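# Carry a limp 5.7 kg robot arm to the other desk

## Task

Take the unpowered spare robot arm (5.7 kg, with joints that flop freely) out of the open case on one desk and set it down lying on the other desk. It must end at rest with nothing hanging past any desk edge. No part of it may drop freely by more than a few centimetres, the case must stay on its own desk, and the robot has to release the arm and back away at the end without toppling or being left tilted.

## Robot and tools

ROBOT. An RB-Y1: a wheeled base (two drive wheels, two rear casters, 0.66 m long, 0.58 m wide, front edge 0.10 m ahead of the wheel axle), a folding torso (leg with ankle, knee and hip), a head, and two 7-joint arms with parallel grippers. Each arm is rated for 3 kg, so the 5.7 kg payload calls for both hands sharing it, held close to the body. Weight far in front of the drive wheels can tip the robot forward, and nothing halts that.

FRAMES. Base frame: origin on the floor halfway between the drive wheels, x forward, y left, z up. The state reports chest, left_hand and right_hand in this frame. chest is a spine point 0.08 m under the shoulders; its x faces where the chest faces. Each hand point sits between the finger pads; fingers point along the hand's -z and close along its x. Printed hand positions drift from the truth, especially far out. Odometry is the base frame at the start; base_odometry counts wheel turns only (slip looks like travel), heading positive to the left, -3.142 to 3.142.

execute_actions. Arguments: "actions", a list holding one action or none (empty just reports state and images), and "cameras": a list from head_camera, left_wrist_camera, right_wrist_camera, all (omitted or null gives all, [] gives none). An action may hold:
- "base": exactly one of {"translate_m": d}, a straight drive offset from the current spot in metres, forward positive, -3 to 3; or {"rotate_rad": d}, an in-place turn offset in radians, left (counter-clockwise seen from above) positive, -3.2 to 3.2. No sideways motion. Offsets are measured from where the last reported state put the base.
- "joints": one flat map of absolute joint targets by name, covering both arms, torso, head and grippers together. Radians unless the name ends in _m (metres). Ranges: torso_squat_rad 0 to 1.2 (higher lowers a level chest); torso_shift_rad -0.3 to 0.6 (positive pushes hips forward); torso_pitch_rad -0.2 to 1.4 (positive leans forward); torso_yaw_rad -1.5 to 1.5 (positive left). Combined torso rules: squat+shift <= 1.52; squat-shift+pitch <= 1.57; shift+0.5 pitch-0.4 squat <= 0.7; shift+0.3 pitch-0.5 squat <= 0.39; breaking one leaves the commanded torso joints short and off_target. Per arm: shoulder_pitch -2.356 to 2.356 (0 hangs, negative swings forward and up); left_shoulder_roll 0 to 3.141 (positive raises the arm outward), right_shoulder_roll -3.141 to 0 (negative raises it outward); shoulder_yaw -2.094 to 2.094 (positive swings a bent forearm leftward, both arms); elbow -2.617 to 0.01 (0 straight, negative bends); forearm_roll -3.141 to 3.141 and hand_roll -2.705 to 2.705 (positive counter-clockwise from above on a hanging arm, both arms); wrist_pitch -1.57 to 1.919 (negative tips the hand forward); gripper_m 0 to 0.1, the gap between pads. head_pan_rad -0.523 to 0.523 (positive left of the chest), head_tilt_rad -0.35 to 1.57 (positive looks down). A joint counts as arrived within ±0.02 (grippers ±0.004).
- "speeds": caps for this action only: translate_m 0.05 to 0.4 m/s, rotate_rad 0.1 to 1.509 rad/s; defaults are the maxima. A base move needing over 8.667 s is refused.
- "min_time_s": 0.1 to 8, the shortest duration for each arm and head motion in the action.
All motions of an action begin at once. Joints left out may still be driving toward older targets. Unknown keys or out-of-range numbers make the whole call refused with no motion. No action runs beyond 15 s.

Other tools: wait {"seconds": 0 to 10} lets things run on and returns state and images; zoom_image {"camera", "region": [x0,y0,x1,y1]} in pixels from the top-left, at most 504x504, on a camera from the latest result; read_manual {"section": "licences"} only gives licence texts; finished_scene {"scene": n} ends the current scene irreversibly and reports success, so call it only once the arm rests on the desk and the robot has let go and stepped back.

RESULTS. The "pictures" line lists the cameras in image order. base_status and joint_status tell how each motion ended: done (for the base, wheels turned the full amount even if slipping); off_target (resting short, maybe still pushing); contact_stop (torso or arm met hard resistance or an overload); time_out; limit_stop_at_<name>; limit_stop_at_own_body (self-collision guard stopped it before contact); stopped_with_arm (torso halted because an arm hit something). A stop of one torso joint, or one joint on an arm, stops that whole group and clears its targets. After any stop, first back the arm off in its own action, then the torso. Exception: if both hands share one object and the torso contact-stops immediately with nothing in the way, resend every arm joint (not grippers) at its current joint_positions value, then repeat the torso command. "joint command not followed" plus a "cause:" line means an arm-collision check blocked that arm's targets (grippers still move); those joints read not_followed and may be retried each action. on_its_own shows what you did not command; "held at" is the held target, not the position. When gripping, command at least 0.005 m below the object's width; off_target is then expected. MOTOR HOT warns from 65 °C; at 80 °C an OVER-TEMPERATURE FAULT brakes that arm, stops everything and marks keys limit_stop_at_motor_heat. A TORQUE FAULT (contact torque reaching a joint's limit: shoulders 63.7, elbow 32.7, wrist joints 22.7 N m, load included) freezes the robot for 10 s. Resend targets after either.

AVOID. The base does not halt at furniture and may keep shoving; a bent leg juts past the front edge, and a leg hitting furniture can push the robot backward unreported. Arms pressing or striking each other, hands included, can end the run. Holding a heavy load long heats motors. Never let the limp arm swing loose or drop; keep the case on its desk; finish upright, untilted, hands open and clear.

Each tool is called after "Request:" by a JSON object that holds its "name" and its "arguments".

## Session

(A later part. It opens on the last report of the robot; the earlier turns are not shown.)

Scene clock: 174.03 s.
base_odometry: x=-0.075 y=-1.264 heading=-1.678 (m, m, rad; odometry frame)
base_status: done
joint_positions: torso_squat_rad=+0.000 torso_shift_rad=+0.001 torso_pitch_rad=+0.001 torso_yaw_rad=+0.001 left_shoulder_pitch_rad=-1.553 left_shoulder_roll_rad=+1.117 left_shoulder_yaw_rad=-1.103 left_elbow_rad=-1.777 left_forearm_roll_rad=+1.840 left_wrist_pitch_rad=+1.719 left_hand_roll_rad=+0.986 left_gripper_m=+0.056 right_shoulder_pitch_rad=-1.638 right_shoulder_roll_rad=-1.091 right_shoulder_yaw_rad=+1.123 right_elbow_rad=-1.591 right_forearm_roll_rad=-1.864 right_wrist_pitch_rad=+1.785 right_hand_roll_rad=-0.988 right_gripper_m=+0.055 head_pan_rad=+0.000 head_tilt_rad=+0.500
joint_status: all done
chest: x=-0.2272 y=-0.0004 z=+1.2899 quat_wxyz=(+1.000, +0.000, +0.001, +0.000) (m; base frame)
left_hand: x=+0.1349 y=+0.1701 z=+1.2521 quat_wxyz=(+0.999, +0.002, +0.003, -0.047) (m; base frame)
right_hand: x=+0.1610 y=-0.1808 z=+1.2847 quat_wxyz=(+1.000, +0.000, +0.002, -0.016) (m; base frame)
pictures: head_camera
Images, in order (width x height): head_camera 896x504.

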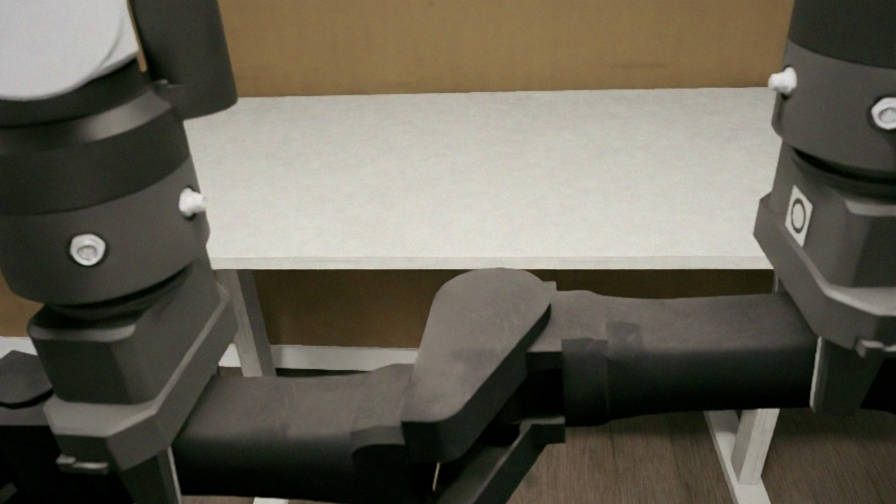

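Request:
{"name": "execute_actions", "arguments": {"actions": [{"base":{"rotate_rad":-0.05}}], "cameras": []}}

Request:
{"name": "execute_actions", "arguments": {"actions": [{"base":{"translate_m":0.42},"joints":{"head_tilt_rad":0.85,"head_pan_rad":0.4}}], "cameras": ["head_camera"]}}

Scene clock: 184.13 s.
base_odometry: x=-0.075 y=-1.264 heading=-1.727 (m, m, rad; odometry frame)
base_status: done
joint_positions: torso_squat_rad=+0.000 torso_shift_rad=+0.000 torso_pitch_rad=+0.001 torso_yaw_rad=+0.001 left_shoulder_pitch_rad=-1.553 left_shoulder_roll_rad=+1.117 left_shoulder_yaw_rad=-1.103 left_elbow_rad=-1.777 left_forearm_roll_rad=+1.840 left_wrist_pitch_rad=+1.719 left_hand_roll_rad=+0.986 left_gripper_m=+0.056 right_shoulder_pitch_rad=-1.638 right_shoulder_roll_rad=-1.091 right_shoulder_yaw_rad=+1.123 right_elbow_rad=-1.591 right_forearm_roll_rad=-1.864 right_wrist_pitch_rad=+1.785 right_hand_roll_rad=-0.988 right_gripper_m=+0.055 head_pan_rad=+0.000 head_tilt_rad=+0.500
joint_status: not commanded
chest: x=-0.2272 y=-0.0004 z=+1.2899 quat_wxyz=(+1.000, +0.000, +0.001, +0.000) (m; base frame)
left_hand: x=+0.1348 y=+0.1702 z=+1.2521 quat_wxyz=(+0.999, +0.002, +0.003, -0.047) (m; base frame)
right_hand: x=+0.1609 y=-0.1808 z=+1.2847 quat_wxyz=(+1.000, +0.000, +0.002, -0.016) (m; base frame)
pictures: none
No camera images: the call's "cameras" was empty. Leave "cameras" out to get every camera's image.

Scene clock: 186.53 s.
base_odometry: x=-0.140 y=-1.679 heading=-1.727 (m, m, rad; odometry frame)
base_status: done
joint_positions: torso_squat_rad=+0.000 torso_shift_rad=+0.001 torso_pitch_rad=+0.001 torso_yaw_rad=+0.001 left_shoulder_pitch_rad=-1.553 left_shoulder_roll_rad=+1.117 left_shoulder_yaw_rad=-1.103 left_elbow_rad=-1.777 left_forearm_roll_rad=+1.840 left_wrist_pitch_rad=+1.719 left_hand_roll_rad=+0.986 left_gripper_m=+0.056 right_shoulder_pitch_rad=-1.638 right_shoulder_roll_rad=-1.091 right_shoulder_yaw_rad=+1.123 right_elbow_rad=-1.591 right_forearm_roll_rad=-1.864 right_wrist_pitch_rad=+1.785 right_hand_roll_rad=-0.988 right_gripper_m=+0.055 head_pan_rad=+0.400 head_tilt_rad=+0.850
joint_status: all done
chest: x=-0.2272 y=-0.0004 z=+1.2899 quat_wxyz=(+1.000, +0.000, +0.001, +0.000) (m; base frame)
left_hand: x=+0.1349 y=+0.1701 z=+1.2521 quat_wxyz=(+0.999, +0.002, +0.003, -0.047) (m; base frame)
right_hand: x=+0.1610 y=-0.1809 z=+1.2848 quat_wxyz=(+1.000, +0.000, +0.002, -0.016) (m; base frame)
pictures: head_camera
Images, in order (width x height): head_camera 896x504.

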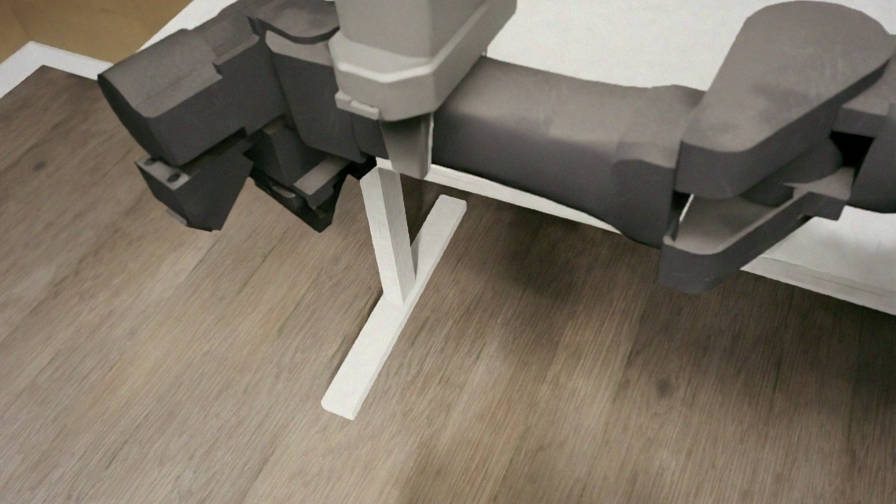

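Request:
{"name": "execute_actions", "arguments": {"actions": [{"base":{"translate_m":0.29},"speeds":{"translate_m":0.2},"joints":{"torso_yaw_rad":0.12,"head_tilt_rad":0.9}}], "cameras": ["head_camera"]}}

Scene clock: 195.40 s.
base_odometry: x=-0.185 y=-1.966 heading=-1.727 (m, m, rad; odometry frame)
base_status: done
joint_positions: torso_squat_rad=+0.000 torso_shift_rad=+0.001 torso_pitch_rad=+0.001 torso_yaw_rad=+0.120 left_shoulder_pitch_rad=-1.553 left_shoulder_roll_rad=+1.117 left_shoulder_yaw_rad=-1.103 left_elbow_rad=-1.777 left_forearm_roll_rad=+1.840 left_wrist_pitch_rad=+1.719 left_hand_roll_rad=+0.986 left_gripper_m=+0.056 right_shoulder_pitch_rad=-1.638 right_shoulder_roll_rad=-1.091 right_shoulder_yaw_rad=+1.123 right_elbow_rad=-1.591 right_forearm_roll_rad=-1.864 right_wrist_pitch_rad=+1.785 right_hand_roll_rad=-0.988 right_gripper_m=+0.055 head_pan_rad=+0.400 head_tilt_rad=+0.900
joint_status: all done
chest: x=-0.2272 y=-0.0002 z=+1.2899 quat_wxyz=(+0.998, +0.000, +0.001, +0.060) (m; base frame)
left_hand: x=+0.1120 y=+0.2122 z=+1.2522 quat_wxyz=(+1.000, +0.001, +0.003, +0.013) (m; base frame)
right_hand: x=+0.1797 y=-0.1332 z=+1.2848 quat_wxyz=(+0.999, +0.000, +0.002, +0.044) (m; base frame)
pictures: head_camera
Images, in order (width x height): head_camera 896x504.

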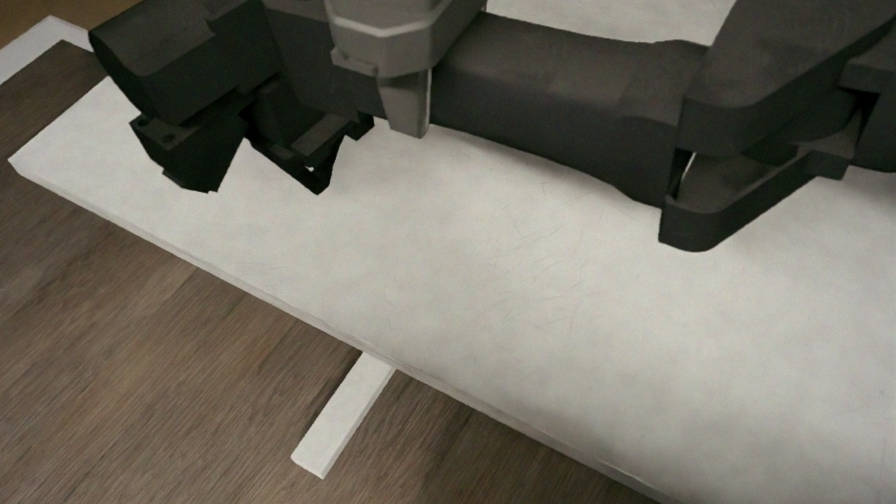

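Request:
{"name": "execute_actions", "arguments": {"actions": [{"base":{"translate_m":0.05},"joints":{"torso_squat_rad":0.3}}], "cameras": ["head_camera"]}}

Scene clock: 203.50 s.
base_odometry: x=-0.193 y=-2.015 heading=-1.727 (m, m, rad; odometry frame)
base_status: done
joint_positions: torso_squat_rad=+0.300 torso_shift_rad=+0.000 torso_pitch_rad=+0.001 torso_yaw_rad=+0.120 left_shoulder_pitch_rad=-1.553 left_shoulder_roll_rad=+1.117 left_shoulder_yaw_rad=-1.102 left_elbow_rad=-1.777 left_forearm_roll_rad=+1.840 left_wrist_pitch_rad=+1.719 left_hand_roll_rad=+0.986 left_gripper_m=+0.056 right_shoulder_pitch_rad=-1.638 right_shoulder_roll_rad=-1.091 right_shoulder_yaw_rad=+1.123 right_elbow_rad=-1.591 right_forearm_roll_rad=-1.864 right_wrist_pitch_rad=+1.785 right_hand_roll_rad=-0.988 right_gripper_m=+0.055 head_pan_rad=+0.400 head_tilt_rad=+0.900
joint_status: all done
chest: x=-0.2274 y=-0.0002 z=+1.2587 quat_wxyz=(+0.998, +0.000, +0.001, +0.060) (m; base frame)
left_hand: x=+0.1119 y=+0.2122 z=+1.2210 quat_wxyz=(+1.000, +0.001, +0.003, +0.013) (m; base frame)
right_hand: x=+0.1795 y=-0.1332 z=+1.2537 quat_wxyz=(+0.999, +0.000, +0.002, +0.044) (m; base frame)
pictures: head_camera
Images, in order (width x height): head_camera 896x504.

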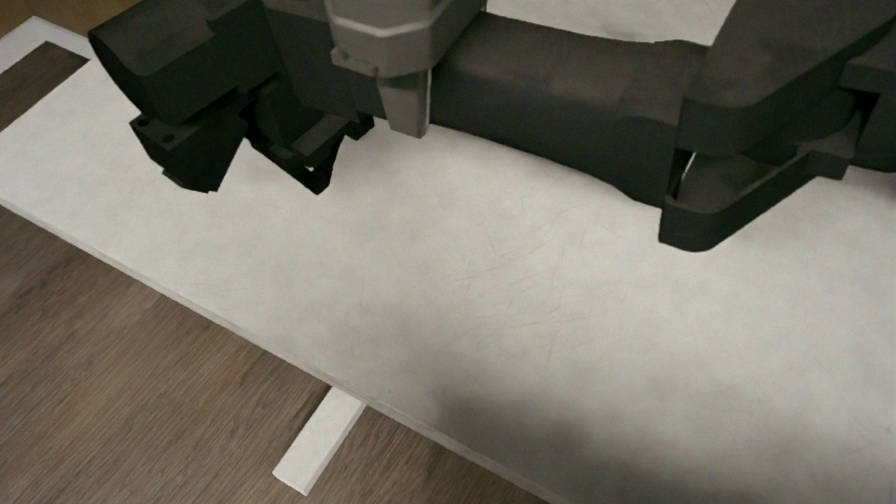

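Request:
{"name": "execute_actions", "arguments": {"actions": [{"joints":{"torso_squat_rad":0.39,"head_tilt_rad":0.8}}], "cameras": ["head_camera"]}}

Scene clock: 208.07 s.
base_odometry: x=-0.193 y=-2.015 heading=-1.727 (m, m, rad; odometry frame)
base_status: not commanded
joint_positions: torso_squat_rad=+0.390 torso_shift_rad=+0.000 torso_pitch_rad=+0.001 torso_yaw_rad=+0.120 left_shoulder_pitch_rad=-1.553 left_shoulder_roll_rad=+1.117 left_shoulder_yaw_rad=-1.102 left_elbow_rad=-1.777 left_forearm_roll_rad=+1.840 left_wrist_pitch_rad=+1.719 left_hand_roll_rad=+0.986 left_gripper_m=+0.056 right_shoulder_pitch_rad=-1.638 right_shoulder_roll_rad=-1.091 right_shoulder_yaw_rad=+1.123 right_elbow_rad=-1.591 right_forearm_roll_rad=-1.864 right_wrist_pitch_rad=+1.785 right_hand_roll_rad=-0.988 right_gripper_m=+0.055 head_pan_rad=+0.400 head_tilt_rad=+0.800
joint_status: all done
chest: x=-0.2274 y=-0.0002 z=+1.2374 quat_wxyz=(+0.998, +0.000, +0.001, +0.060) (m; base frame)
left_hand: x=+0.1118 y=+0.2122 z=+1.1998 quat_wxyz=(+1.000, +0.001, +0.003, +0.013) (m; base frame)
right_hand: x=+0.1795 y=-0.1332 z=+1.2324 quat_wxyz=(+0.999, +0.000, +0.002, +0.044) (m; base frame)
pictures: head_camera
Images, in order (width x height): head_camera 896x504.

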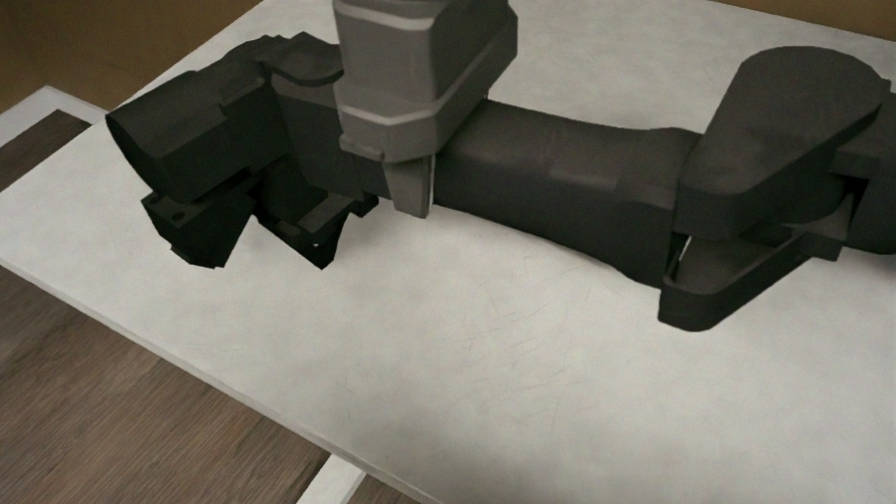

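Request:
{"name": "execute_actions", "arguments": {"actions": [{"joints":{"torso_squat_rad":0.44}}], "cameras": ["head_camera"]}}

Scene clock: 211.60 s.
base_odometry: x=-0.193 y=-2.015 heading=-1.727 (m, m, rad; odometry frame)
base_status: not commanded
joint_positions: torso_squat_rad=+0.440 torso_shift_rad=+0.000 torso_pitch_rad=+0.001 torso_yaw_rad=+0.120 left_shoulder_pitch_rad=-1.553 left_shoulder_roll_rad=+1.117 left_shoulder_yaw_rad=-1.102 left_elbow_rad=-1.777 left_forearm_roll_rad=+1.840 left_wrist_pitch_rad=+1.719 left_hand_roll_rad=+0.986 left_gripper_m=+0.056 right_shoulder_pitch_rad=-1.638 right_shoulder_roll_rad=-1.091 right_shoulder_yaw_rad=+1.123 right_elbow_rad=-1.591 right_forearm_roll_rad=-1.864 right_wrist_pitch_rad=+1.785 right_hand_roll_rad=-0.988 right_gripper_m=+0.055 head_pan_rad=+0.400 head_tilt_rad=+0.800
joint_status: all done
chest: x=-0.2274 y=-0.0002 z=+1.2233 quat_wxyz=(+0.998, +0.000, +0.001, +0.060) (m; base frame)
left_hand: x=+0.1118 y=+0.2122 z=+1.1856 quat_wxyz=(+1.000, +0.001, +0.003, +0.013) (m; base frame)
right_hand: x=+0.1795 y=-0.1332 z=+1.2183 quat_wxyz=(+0.999, +0.000, +0.002, +0.044) (m; base frame)
pictures: head_camera
Images, in order (width x height): head_camera 896x504.

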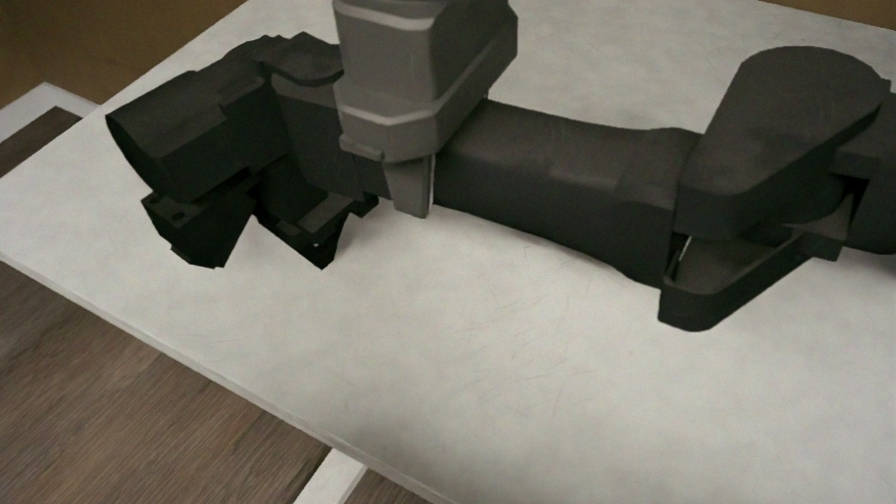

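Request:
{"name": "execute_actions", "arguments": {"actions": [{"joints":{"torso_squat_rad":0.49}}], "cameras": ["head_camera"]}}

Scene clock: 216.30 s.
base_odometry: x=-0.193 y=-2.015 heading=-1.727 (m, m, rad; odometry frame)
base_status: not commanded
joint_positions: torso_squat_rad=+0.490 torso_shift_rad=+0.000 torso_pitch_rad=+0.001 torso_yaw_rad=+0.120 left_shoulder_pitch_rad=-1.553 left_shoulder_roll_rad=+1.117 left_shoulder_yaw_rad=-1.102 left_elbow_rad=-1.777 left_forearm_roll_rad=+1.840 left_wrist_pitch_rad=+1.719 left_hand_roll_rad=+0.986 left_gripper_m=+0.056 right_shoulder_pitch_rad=-1.638 right_shoulder_roll_rad=-1.091 right_shoulder_yaw_rad=+1.123 right_elbow_rad=-1.591 right_forearm_roll_rad=-1.864 right_wrist_pitch_rad=+1.785 right_hand_roll_rad=-0.988 right_gripper_m=+0.055 head_pan_rad=+0.400 head_tilt_rad=+0.800
joint_status: all done
chest: x=-0.2274 y=-0.0002 z=+1.2076 quat_wxyz=(+0.998, +0.000, +0.001, +0.060) (m; base frame)
left_hand: x=+0.1118 y=+0.2122 z=+1.1700 quat_wxyz=(+1.000, +0.001, +0.003, +0.013) (m; base frame)
right_hand: x=+0.1795 y=-0.1332 z=+1.2026 quat_wxyz=(+0.999, +0.000, +0.002, +0.044) (m; base frame)
pictures: head_camera
Images, in order (width x height): head_camera 896x504.

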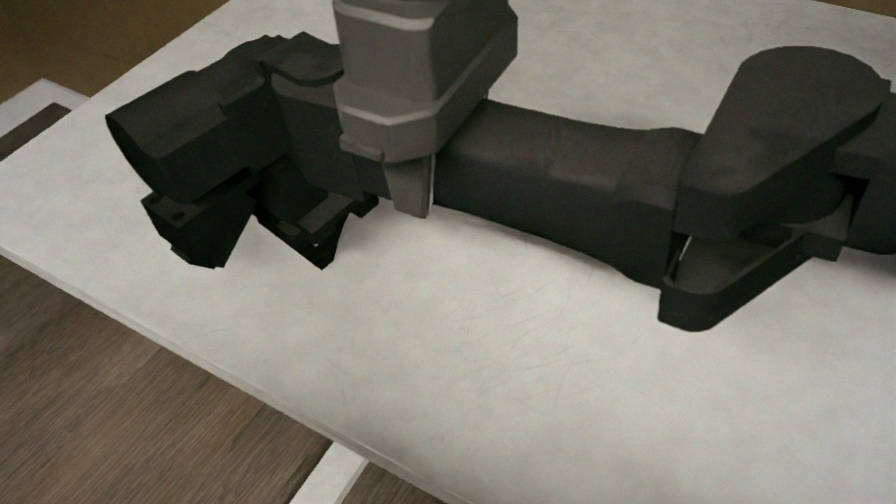

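Request:
{"name": "execute_actions", "arguments": {"actions": [{"joints":{"torso_squat_rad":0.535}}], "cameras": ["head_camera"]}}

Scene clock: 221.17 s.
base_odometry: x=-0.193 y=-2.015 heading=-1.727 (m, m, rad; odometry frame)
base_status: not commanded
joint_positions: torso_squat_rad=+0.535 torso_shift_rad=+0.000 torso_pitch_rad=+0.000 torso_yaw_rad=+0.120 left_shoulder_pitch_rad=-1.557 left_shoulder_roll_rad=+1.118 left_shoulder_yaw_rad=-1.100 left_elbow_rad=-1.777 left_forearm_roll_rad=+1.840 left_wrist_pitch_rad=+1.720 left_hand_roll_rad=+0.986 left_gripper_m=+0.056 right_shoulder_pitch_rad=-1.637 right_shoulder_roll_rad=-1.091 right_shoulder_yaw_rad=+1.124 right_elbow_rad=-1.591 right_forearm_roll_rad=-1.864 right_wrist_pitch_rad=+1.786 right_hand_roll_rad=-0.988 right_gripper_m=+0.055 head_pan_rad=+0.400 head_tilt_rad=+0.800
joint_status: all done
chest: x=-0.2279 y=-0.0006 z=+1.1921 quat_wxyz=(+0.998, +0.001, +0.000, +0.060) (m; base frame)
left_hand: x=+0.1122 y=+0.2117 z=+1.1572 quat_wxyz=(+1.000, +0.001, +0.000, +0.013) (m; base frame)
right_hand: x=+0.1790 y=-0.1339 z=+1.1869 quat_wxyz=(+0.999, +0.000, +0.002, +0.043) (m; base frame)
pictures: head_camera
Images, in order (width x height): head_camera 896x504.

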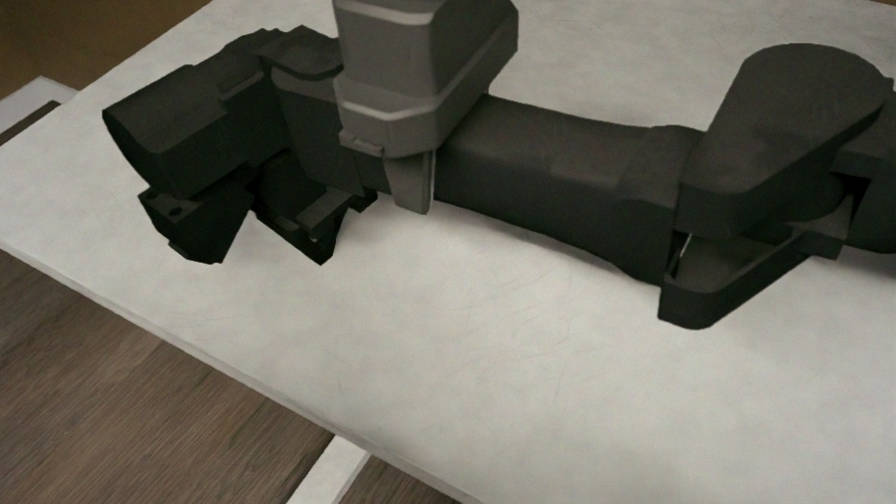

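Request:
{"name": "execute_actions", "arguments": {"actions": [{"joints":{"torso_yaw_rad":-0.02}}], "cameras": ["head_camera"]}}

Scene clock: 226.20 s.
base_odometry: x=-0.193 y=-2.015 heading=-1.727 (m, m, rad; odometry frame)
base_status: not commanded
joint_positions: torso_squat_rad=+0.535 torso_shift_rad=+0.000 torso_pitch_rad=+0.001 torso_yaw_rad=-0.020 left_shoulder_pitch_rad=-1.554 left_shoulder_roll_rad=+1.117 left_shoulder_yaw_rad=-1.101 left_elbow_rad=-1.777 left_forearm_roll_rad=+1.840 left_wrist_pitch_rad=+1.719 left_hand_roll_rad=+0.986 left_gripper_m=+0.056 right_shoulder_pitch_rad=-1.637 right_shoulder_roll_rad=-1.091 right_shoulder_yaw_rad=+1.124 right_elbow_rad=-1.591 right_forearm_roll_rad=-1.864 right_wrist_pitch_rad=+1.786 right_hand_roll_rad=-0.988 right_gripper_m=+0.055 head_pan_rad=+0.400 head_tilt_rad=+0.800
joint_status: all done
chest: x=-0.2276 y=-0.0005 z=+1.1921 quat_wxyz=(+1.000, +0.001, +0.000, -0.010) (m; base frame)
left_hand: x=+0.1384 y=+0.1624 z=+1.1556 quat_wxyz=(+0.998, +0.001, +0.002, -0.057) (m; base frame)
right_hand: x=+0.1566 y=-0.1893 z=+1.1867 quat_wxyz=(+1.000, +0.000, +0.002, -0.027) (m; base frame)
pictures: head_camera
Images, in order (width x height): head_camera 896x504.

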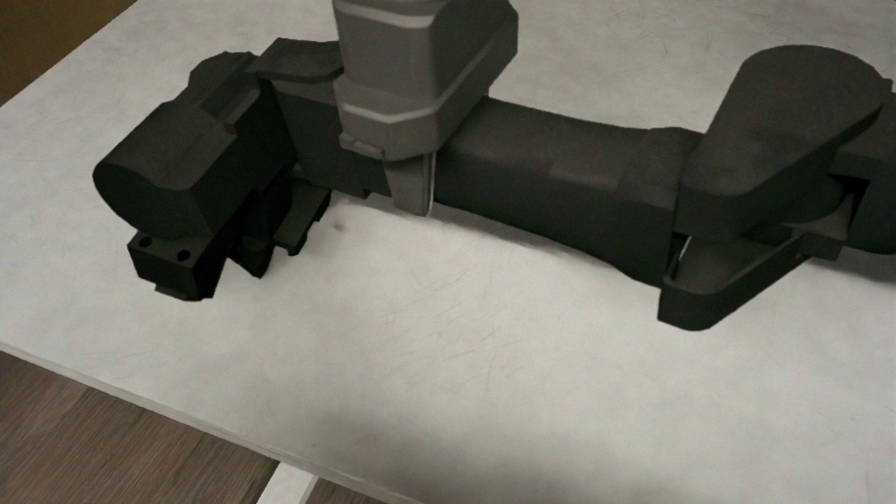

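The tip trails outward. Continue (−0.02 m).

Request:
{"name": "execute_actions", "arguments": {"actions": [{"joints":{"torso_yaw_rad":-0.13,"torso_squat_rad":0.585}}], "cameras": ["head_camera"]}}

Scene clock: 229.00 s.
base_odometry: x=-0.193 y=-2.015 heading=-1.727 (m, m, rad; odometry frame)
base_status: not commanded
joint_positions: torso_squat_rad=+0.585 torso_shift_rad=+0.000 torso_pitch_rad=+0.001 torso_yaw_rad=-0.130 left_shoulder_pitch_rad=-1.554 left_shoulder_roll_rad=+1.117 left_shoulder_yaw_rad=-1.101 left_elbow_rad=-1.777 left_forearm_roll_rad=+1.840 left_wrist_pitch_rad=+1.719 left_hand_roll_rad=+0.986 left_gripper_m=+0.056 right_shoulder_pitch_rad=-1.637 right_shoulder_roll_rad=-1.091 right_shoulder_yaw_rad=+1.124 right_elbow_rad=-1.591 right_forearm_roll_rad=-1.864 right_wrist_pitch_rad=+1.786 right_hand_roll_rad=-0.988 right_gripper_m=+0.055 head_pan_rad=+0.400 head_tilt_rad=+0.800
joint_status: all done
chest: x=-0.2275 y=-0.0005 z=+1.1736 quat_wxyz=(+0.998, +0.001, +0.000, -0.065) (m; base frame)
left_hand: x=+0.1540 y=+0.1212 z=+1.1368 quat_wxyz=(+0.994, +0.001, +0.002, -0.112) (m; base frame)
right_hand: x=+0.1336 y=-0.2303 z=+1.1681 quat_wxyz=(+0.997, +0.000, +0.002, -0.081) (m; base frame)
pictures: head_camera
Images, in order (width x height): head_camera 896x504.

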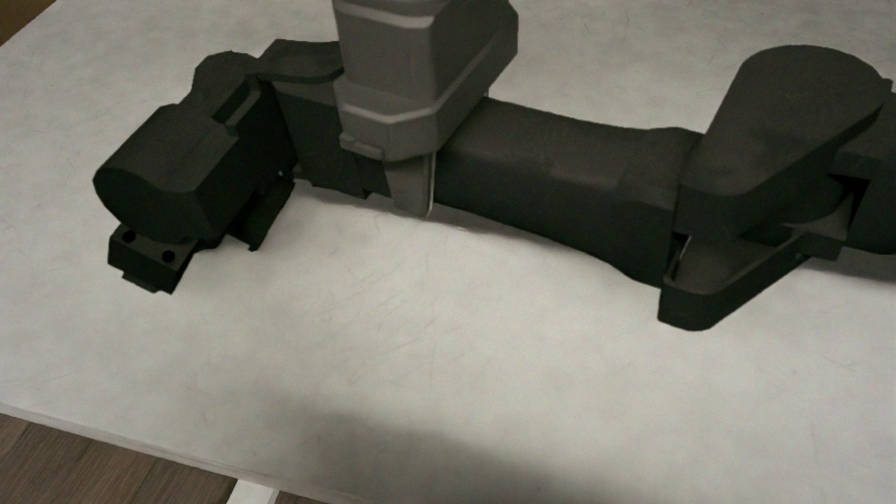

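Request:
{"name": "execute_actions", "arguments": {"actions": [{"joints":{"torso_yaw_rad":-0.22,"torso_squat_rad":0.67,"head_pan_rad":0.5}}], "cameras": ["head_camera"]}}

Request:
{"name": "execute_actions", "arguments": {"actions": [{"joints":{"torso_squat_rad":0.76}}], "cameras": ["head_camera"]}}

Scene clock: 233.17 s.
base_odometry: x=-0.193 y=-2.015 heading=-1.727 (m, m, rad; odometry frame)
base_status: not commanded
joint_positions: torso_squat_rad=+0.670 torso_shift_rad=+0.000 torso_pitch_rad=+0.001 torso_yaw_rad=-0.220 left_shoulder_pitch_rad=-1.554 left_shoulder_roll_rad=+1.117 left_shoulder_yaw_rad=-1.101 left_elbow_rad=-1.777 left_forearm_roll_rad=+1.840 left_wrist_pitch_rad=+1.719 left_hand_roll_rad=+0.986 left_gripper_m=+0.056 right_shoulder_pitch_rad=-1.637 right_shoulder_roll_rad=-1.091 right_shoulder_yaw_rad=+1.124 right_elbow_rad=-1.591 right_forearm_roll_rad=-1.864 right_wrist_pitch_rad=+1.786 right_hand_roll_rad=-0.988 right_gripper_m=+0.055 head_pan_rad=+0.500 head_tilt_rad=+0.800
joint_status: all done
chest: x=-0.2276 y=-0.0005 z=+1.1386 quat_wxyz=(+0.994, +0.001, +0.000, -0.110) (m; base frame)
left_hand: x=+0.1634 y=+0.0865 z=+1.1017 quat_wxyz=(+0.988, +0.001, +0.002, -0.156) (m; base frame)
right_hand: x=+0.1115 y=-0.2618 z=+1.1332 quat_wxyz=(+0.992, +0.000, +0.002, -0.126) (m; base frame)
pictures: head_camera
Images, in order (width x height): head_camera 896x504.

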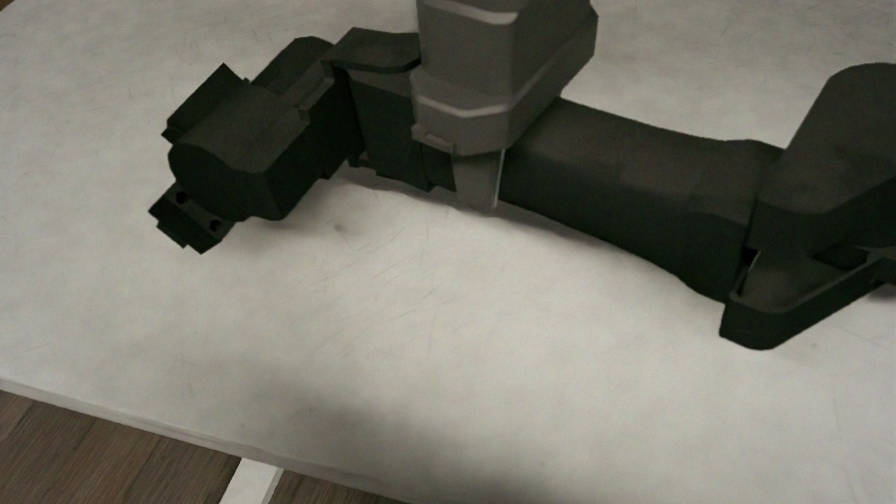

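Scene clock: 234.23 s.
base_odometry: x=-0.193 y=-2.015 heading=-1.727 (m, m, rad; odometry frame)
base_status: not commanded
joint_positions: torso_squat_rad=+0.760 torso_shift_rad=+0.000 torso_pitch_rad=+0.001 torso_yaw_rad=-0.220 left_shoulder_pitch_rad=-1.554 left_shoulder_roll_rad=+1.117 left_shoulder_yaw_rad=-1.101 left_elbow_rad=-1.777 left_forearm_roll_rad=+1.840 left_wrist_pitch_rad=+1.719 left_hand_roll_rad=+0.986 left_gripper_m=+0.056 right_shoulder_pitch_rad=-1.637 right_shoulder_roll_rad=-1.091 right_shoulder_yaw_rad=+1.124 right_elbow_rad=-1.591 right_forearm_roll_rad=-1.864 right_wrist_pitch_rad=+1.786 right_hand_roll_rad=-0.988 right_gripper_m=+0.055 head_pan_rad=+0.500 head_tilt_rad=+0.800
joint_status: all done
chest: x=-0.2276 y=-0.0005 z=+1.0973 quat_wxyz=(+0.994, +0.001, +0.000, -0.110) (m; base frame)
left_hand: x=+0.1634 y=+0.0864 z=+1.0607 quat_wxyz=(+0.988, +0.001, +0.001, -0.156) (m; base frame)
right_hand: x=+0.1114 y=-0.2618 z=+1.0920 quat_wxyz=(+0.992, +0.000, +0.002, -0.126) (m; base frame)
pictures: head_camera
Images, in order (width x height): head_camera 896x504.

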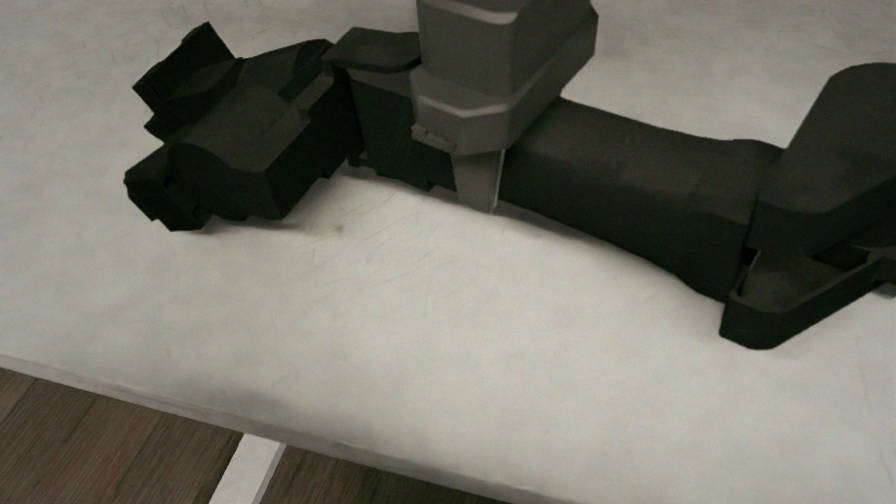

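Folding well. Yaw back, lower, look right.

Request:
{"name": "execute_actions", "arguments": {"actions": [{"joints":{"torso_yaw_rad":-0.05,"torso_squat_rad":0.815,"head_pan_rad":-0.45,"head_tilt_rad":0.75}}], "cameras": ["head_camera"]}}

Scene clock: 241.20 s.
base_odometry: x=-0.193 y=-2.015 heading=-1.727 (m, m, rad; odometry frame)
base_status: not commanded
joint_positions: torso_squat_rad=+0.815 torso_shift_rad=+0.000 torso_pitch_rad=+0.001 torso_yaw_rad=-0.050 left_shoulder_pitch_rad=-1.554 left_shoulder_roll_rad=+1.118 left_shoulder_yaw_rad=-1.101 left_elbow_rad=-1.777 left_forearm_roll_rad=+1.840 left_wrist_pitch_rad=+1.719 left_hand_roll_rad=+0.986 left_gripper_m=+0.056 right_shoulder_pitch_rad=-1.637 right_shoulder_roll_rad=-1.091 right_shoulder_yaw_rad=+1.124 right_elbow_rad=-1.591 right_forearm_roll_rad=-1.864 right_wrist_pitch_rad=+1.786 right_hand_roll_rad=-0.988 right_gripper_m=+0.055 head_pan_rad=-0.450 head_tilt_rad=+0.750
joint_status: all done
chest: x=-0.2276 y=-0.0004 z=+1.0701 quat_wxyz=(+1.000, +0.000, +0.000, -0.025) (m; base frame)
left_hand: x=+0.1431 y=+0.1516 z=+1.0334 quat_wxyz=(+0.997, +0.001, +0.002, -0.072) (m; base frame)
right_hand: x=+0.1508 y=-0.2005 z=+1.0647 quat_wxyz=(+0.999, +0.000, +0.002, -0.041) (m; base frame)
pictures: head_camera
Images, in order (width x height): head_camera 896x504.

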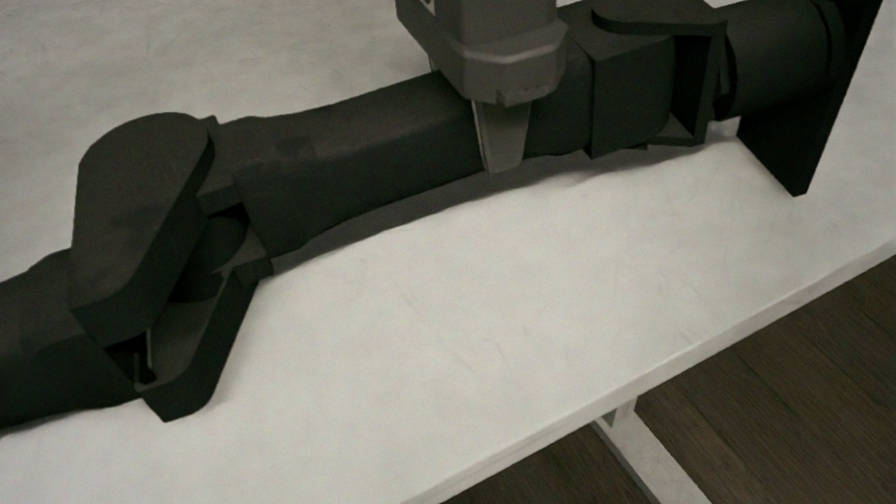

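Request:
{"name": "execute_actions", "arguments": {"actions": [{"joints":{"torso_squat_rad":0.85}}], "cameras": ["head_camera"]}}

Scene clock: 243.63 s.
base_odometry: x=-0.193 y=-2.015 heading=-1.727 (m, m, rad; odometry frame)
base_status: not commanded
joint_positions: torso_squat_rad=+0.850 torso_shift_rad=+0.000 torso_pitch_rad=+0.000 torso_yaw_rad=-0.050 left_shoulder_pitch_rad=-1.556 left_shoulder_roll_rad=+1.118 left_shoulder_yaw_rad=-1.101 left_elbow_rad=-1.776 left_forearm_roll_rad=+1.840 left_wrist_pitch_rad=+1.720 left_hand_roll_rad=+0.986 left_gripper_m=+0.056 right_shoulder_pitch_rad=-1.642 right_shoulder_roll_rad=-1.092 right_shoulder_yaw_rad=+1.121 right_elbow_rad=-1.590 right_forearm_roll_rad=-1.864 right_wrist_pitch_rad=+1.786 right_hand_roll_rad=-0.988 right_gripper_m=+0.055 head_pan_rad=-0.450 head_tilt_rad=+0.750
joint_status: all done
chest: x=-0.2282 y=-0.0003 z=+1.0519 quat_wxyz=(+1.000, +0.000, +0.000, -0.025) (m; base frame)
left_hand: x=+0.1427 y=+0.1517 z=+1.0164 quat_wxyz=(+0.997, +0.001, +0.000, -0.072) (m; base frame)
right_hand: x=+0.1509 y=-0.1999 z=+1.0498 quat_wxyz=(+0.999, +0.001, -0.002, -0.041) (m; base frame)
pictures: head_camera
Images, in order (width x height): head_camera 896x504.

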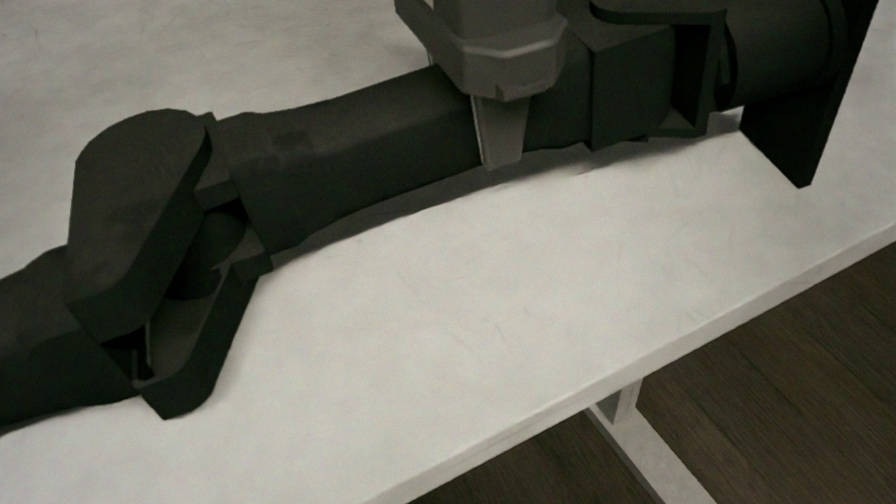

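Request:
{"name": "execute_actions", "arguments": {"actions": [{"joints":{"left_gripper_m":0.1,"right_gripper_m":0.1,"head_pan_rad":0}}], "cameras": ["head_camera"]}}

Request:
{"name": "execute_actions", "arguments": {"actions": [{"joints":{"torso_squat_rad":0.5}}], "cameras": []}}

Request:
{"name": "execute_actions", "arguments": {"actions": [{"base":{"translate_m":-0.7},"joints":{"torso_squat_rad":0.2,"torso_yaw_rad":0,"head_tilt_rad":0.5}}], "cameras": ["head_camera"]}}

Scene clock: 251.30 s.
base_odometry: x=-0.193 y=-2.015 heading=-1.727 (m, m, rad; odometry frame)
base_status: not commanded
joint_positions: torso_squat_rad=+0.850 torso_shift_rad=+0.000 torso_pitch_rad=+0.000 torso_yaw_rad=-0.050 left_shoulder_pitch_rad=-1.556 left_shoulder_roll_rad=+1.118 left_shoulder_yaw_rad=-1.100 left_elbow_rad=-1.776 left_forearm_roll_rad=+1.840 left_wrist_pitch_rad=+1.719 left_hand_roll_rad=+0.986 left_gripper_m=+0.100 right_shoulder_pitch_rad=-1.640 right_shoulder_roll_rad=-1.091 right_shoulder_yaw_rad=+1.122 right_elbow_rad=-1.591 right_forearm_roll_rad=-1.865 right_wrist_pitch_rad=+1.786 right_hand_roll_rad=-0.988 right_gripper_m=+0.100 head_pan_rad=+0.000 head_tilt_rad=+0.750
joint_status: all done
chest: x=-0.2281 y=-0.0003 z=+1.0519 quat_wxyz=(+1.000, +0.000, +0.000, -0.025) (m; base frame)
left_hand: x=+0.1430 y=+0.1514 z=+1.0165 quat_wxyz=(+0.997, +0.001, +0.000, -0.071) (m; base frame)
right_hand: x=+0.1506 y=-0.1997 z=+1.0489 quat_wxyz=(+0.999, +0.001, -0.001, -0.040) (m; base frame)
pictures: head_camera
Images, in order (width x height): head_camera 896x504.

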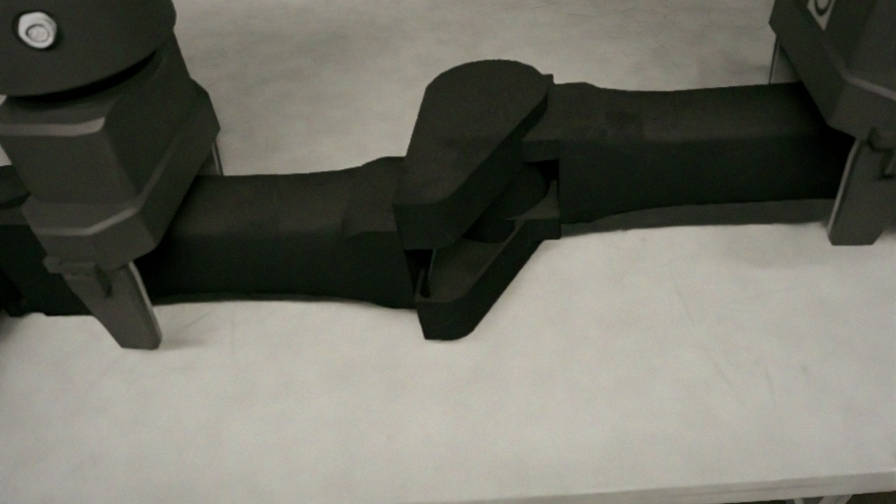

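Scene clock: 253.27 s.
base_odometry: x=-0.193 y=-2.015 heading=-1.727 (m, m, rad; odometry frame)
base_status: not commanded
joint_positions: torso_squat_rad=+0.500 torso_shift_rad=+0.000 torso_pitch_rad=+0.000 torso_yaw_rad=-0.050 left_shoulder_pitch_rad=-1.556 left_shoulder_roll_rad=+1.118 left_shoulder_yaw_rad=-1.100 left_elbow_rad=-1.776 left_forearm_roll_rad=+1.840 left_wrist_pitch_rad=+1.719 left_hand_roll_rad=+0.986 left_gripper_m=+0.100 right_shoulder_pitch_rad=-1.640 right_shoulder_roll_rad=-1.091 right_shoulder_yaw_rad=+1.122 right_elbow_rad=-1.591 right_forearm_roll_rad=-1.865 right_wrist_pitch_rad=+1.786 right_hand_roll_rad=-0.988 right_gripper_m=+0.100 head_pan_rad=+0.000 head_tilt_rad=+0.750
joint_status: all done
chest: x=-0.2280 y=-0.0004 z=+1.2042 quat_wxyz=(+1.000, +0.000, +0.000, -0.025) (m; base frame)
left_hand: x=+0.1432 y=+0.1514 z=+1.1689 quat_wxyz=(+0.997, +0.001, +0.000, -0.072) (m; base frame)
right_hand: x=+0.1507 y=-0.1997 z=+1.2010 quat_wxyz=(+0.999, +0.001, +0.000, -0.040) (m; base frame)
pictures: none
No camera images: the call's "cameras" was empty. Leave "cameras" out to get every camera's image.

Scene clock: 256.37 s.
base_odometry: x=-0.084 y=-1.324 heading=-1.729 (m, m, rad; odometry frame)
base_status: done
joint_positions: torso_squat_rad=+0.200 torso_shift_rad=+0.000 torso_pitch_rad=+0.000 torso_yaw_rad=+0.000 left_shoulder_pitch_rad=-1.556 left_shoulder_roll_rad=+1.118 left_shoulder_yaw_rad=-1.100 left_elbow_rad=-1.776 left_forearm_roll_rad=+1.840 left_wrist_pitch_rad=+1.719 left_hand_roll_rad=+0.986 left_gripper_m=+0.100 right_shoulder_pitch_rad=-1.640 right_shoulder_roll_rad=-1.091 right_shoulder_yaw_rad=+1.122 right_elbow_rad=-1.591 right_forearm_roll_rad=-1.865 right_wrist_pitch_rad=+1.786 right_hand_roll_rad=-0.988 right_gripper_m=+0.100 head_pan_rad=+0.000 head_tilt_rad=+0.500
joint_status: all done
chest: x=-0.2281 y=-0.0004 z=+1.2760 quat_wxyz=(+1.000, +0.000, +0.000, +0.000) (m; base frame)
left_hand: x=+0.1351 y=+0.1697 z=+1.2408 quat_wxyz=(+0.999, +0.001, +0.000, -0.047) (m; base frame)
right_hand: x=+0.1600 y=-0.1806 z=+1.2727 quat_wxyz=(+1.000, +0.001, +0.000, -0.015) (m; base frame)
pictures: head_camera
Images, in order (width x height): head_camera 896x504.

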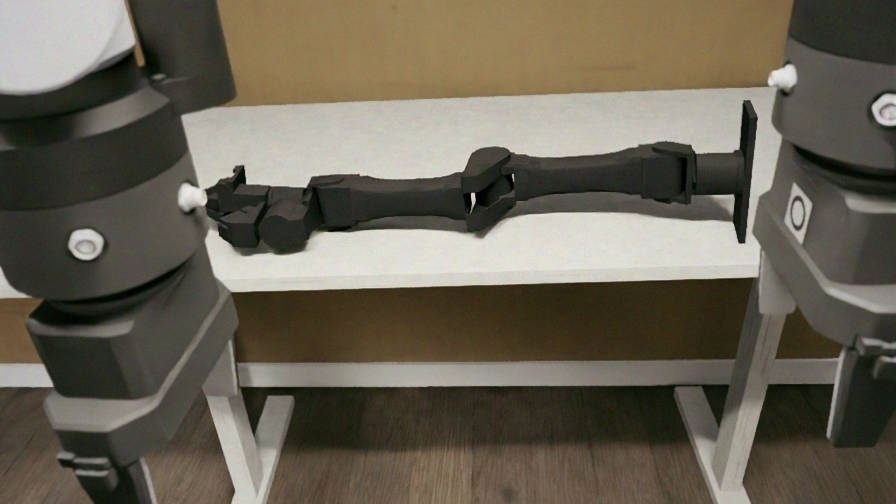

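Request:
{"name": "finished_scene", "arguments": {"scene": 2}}

The scene is finished: the task was done.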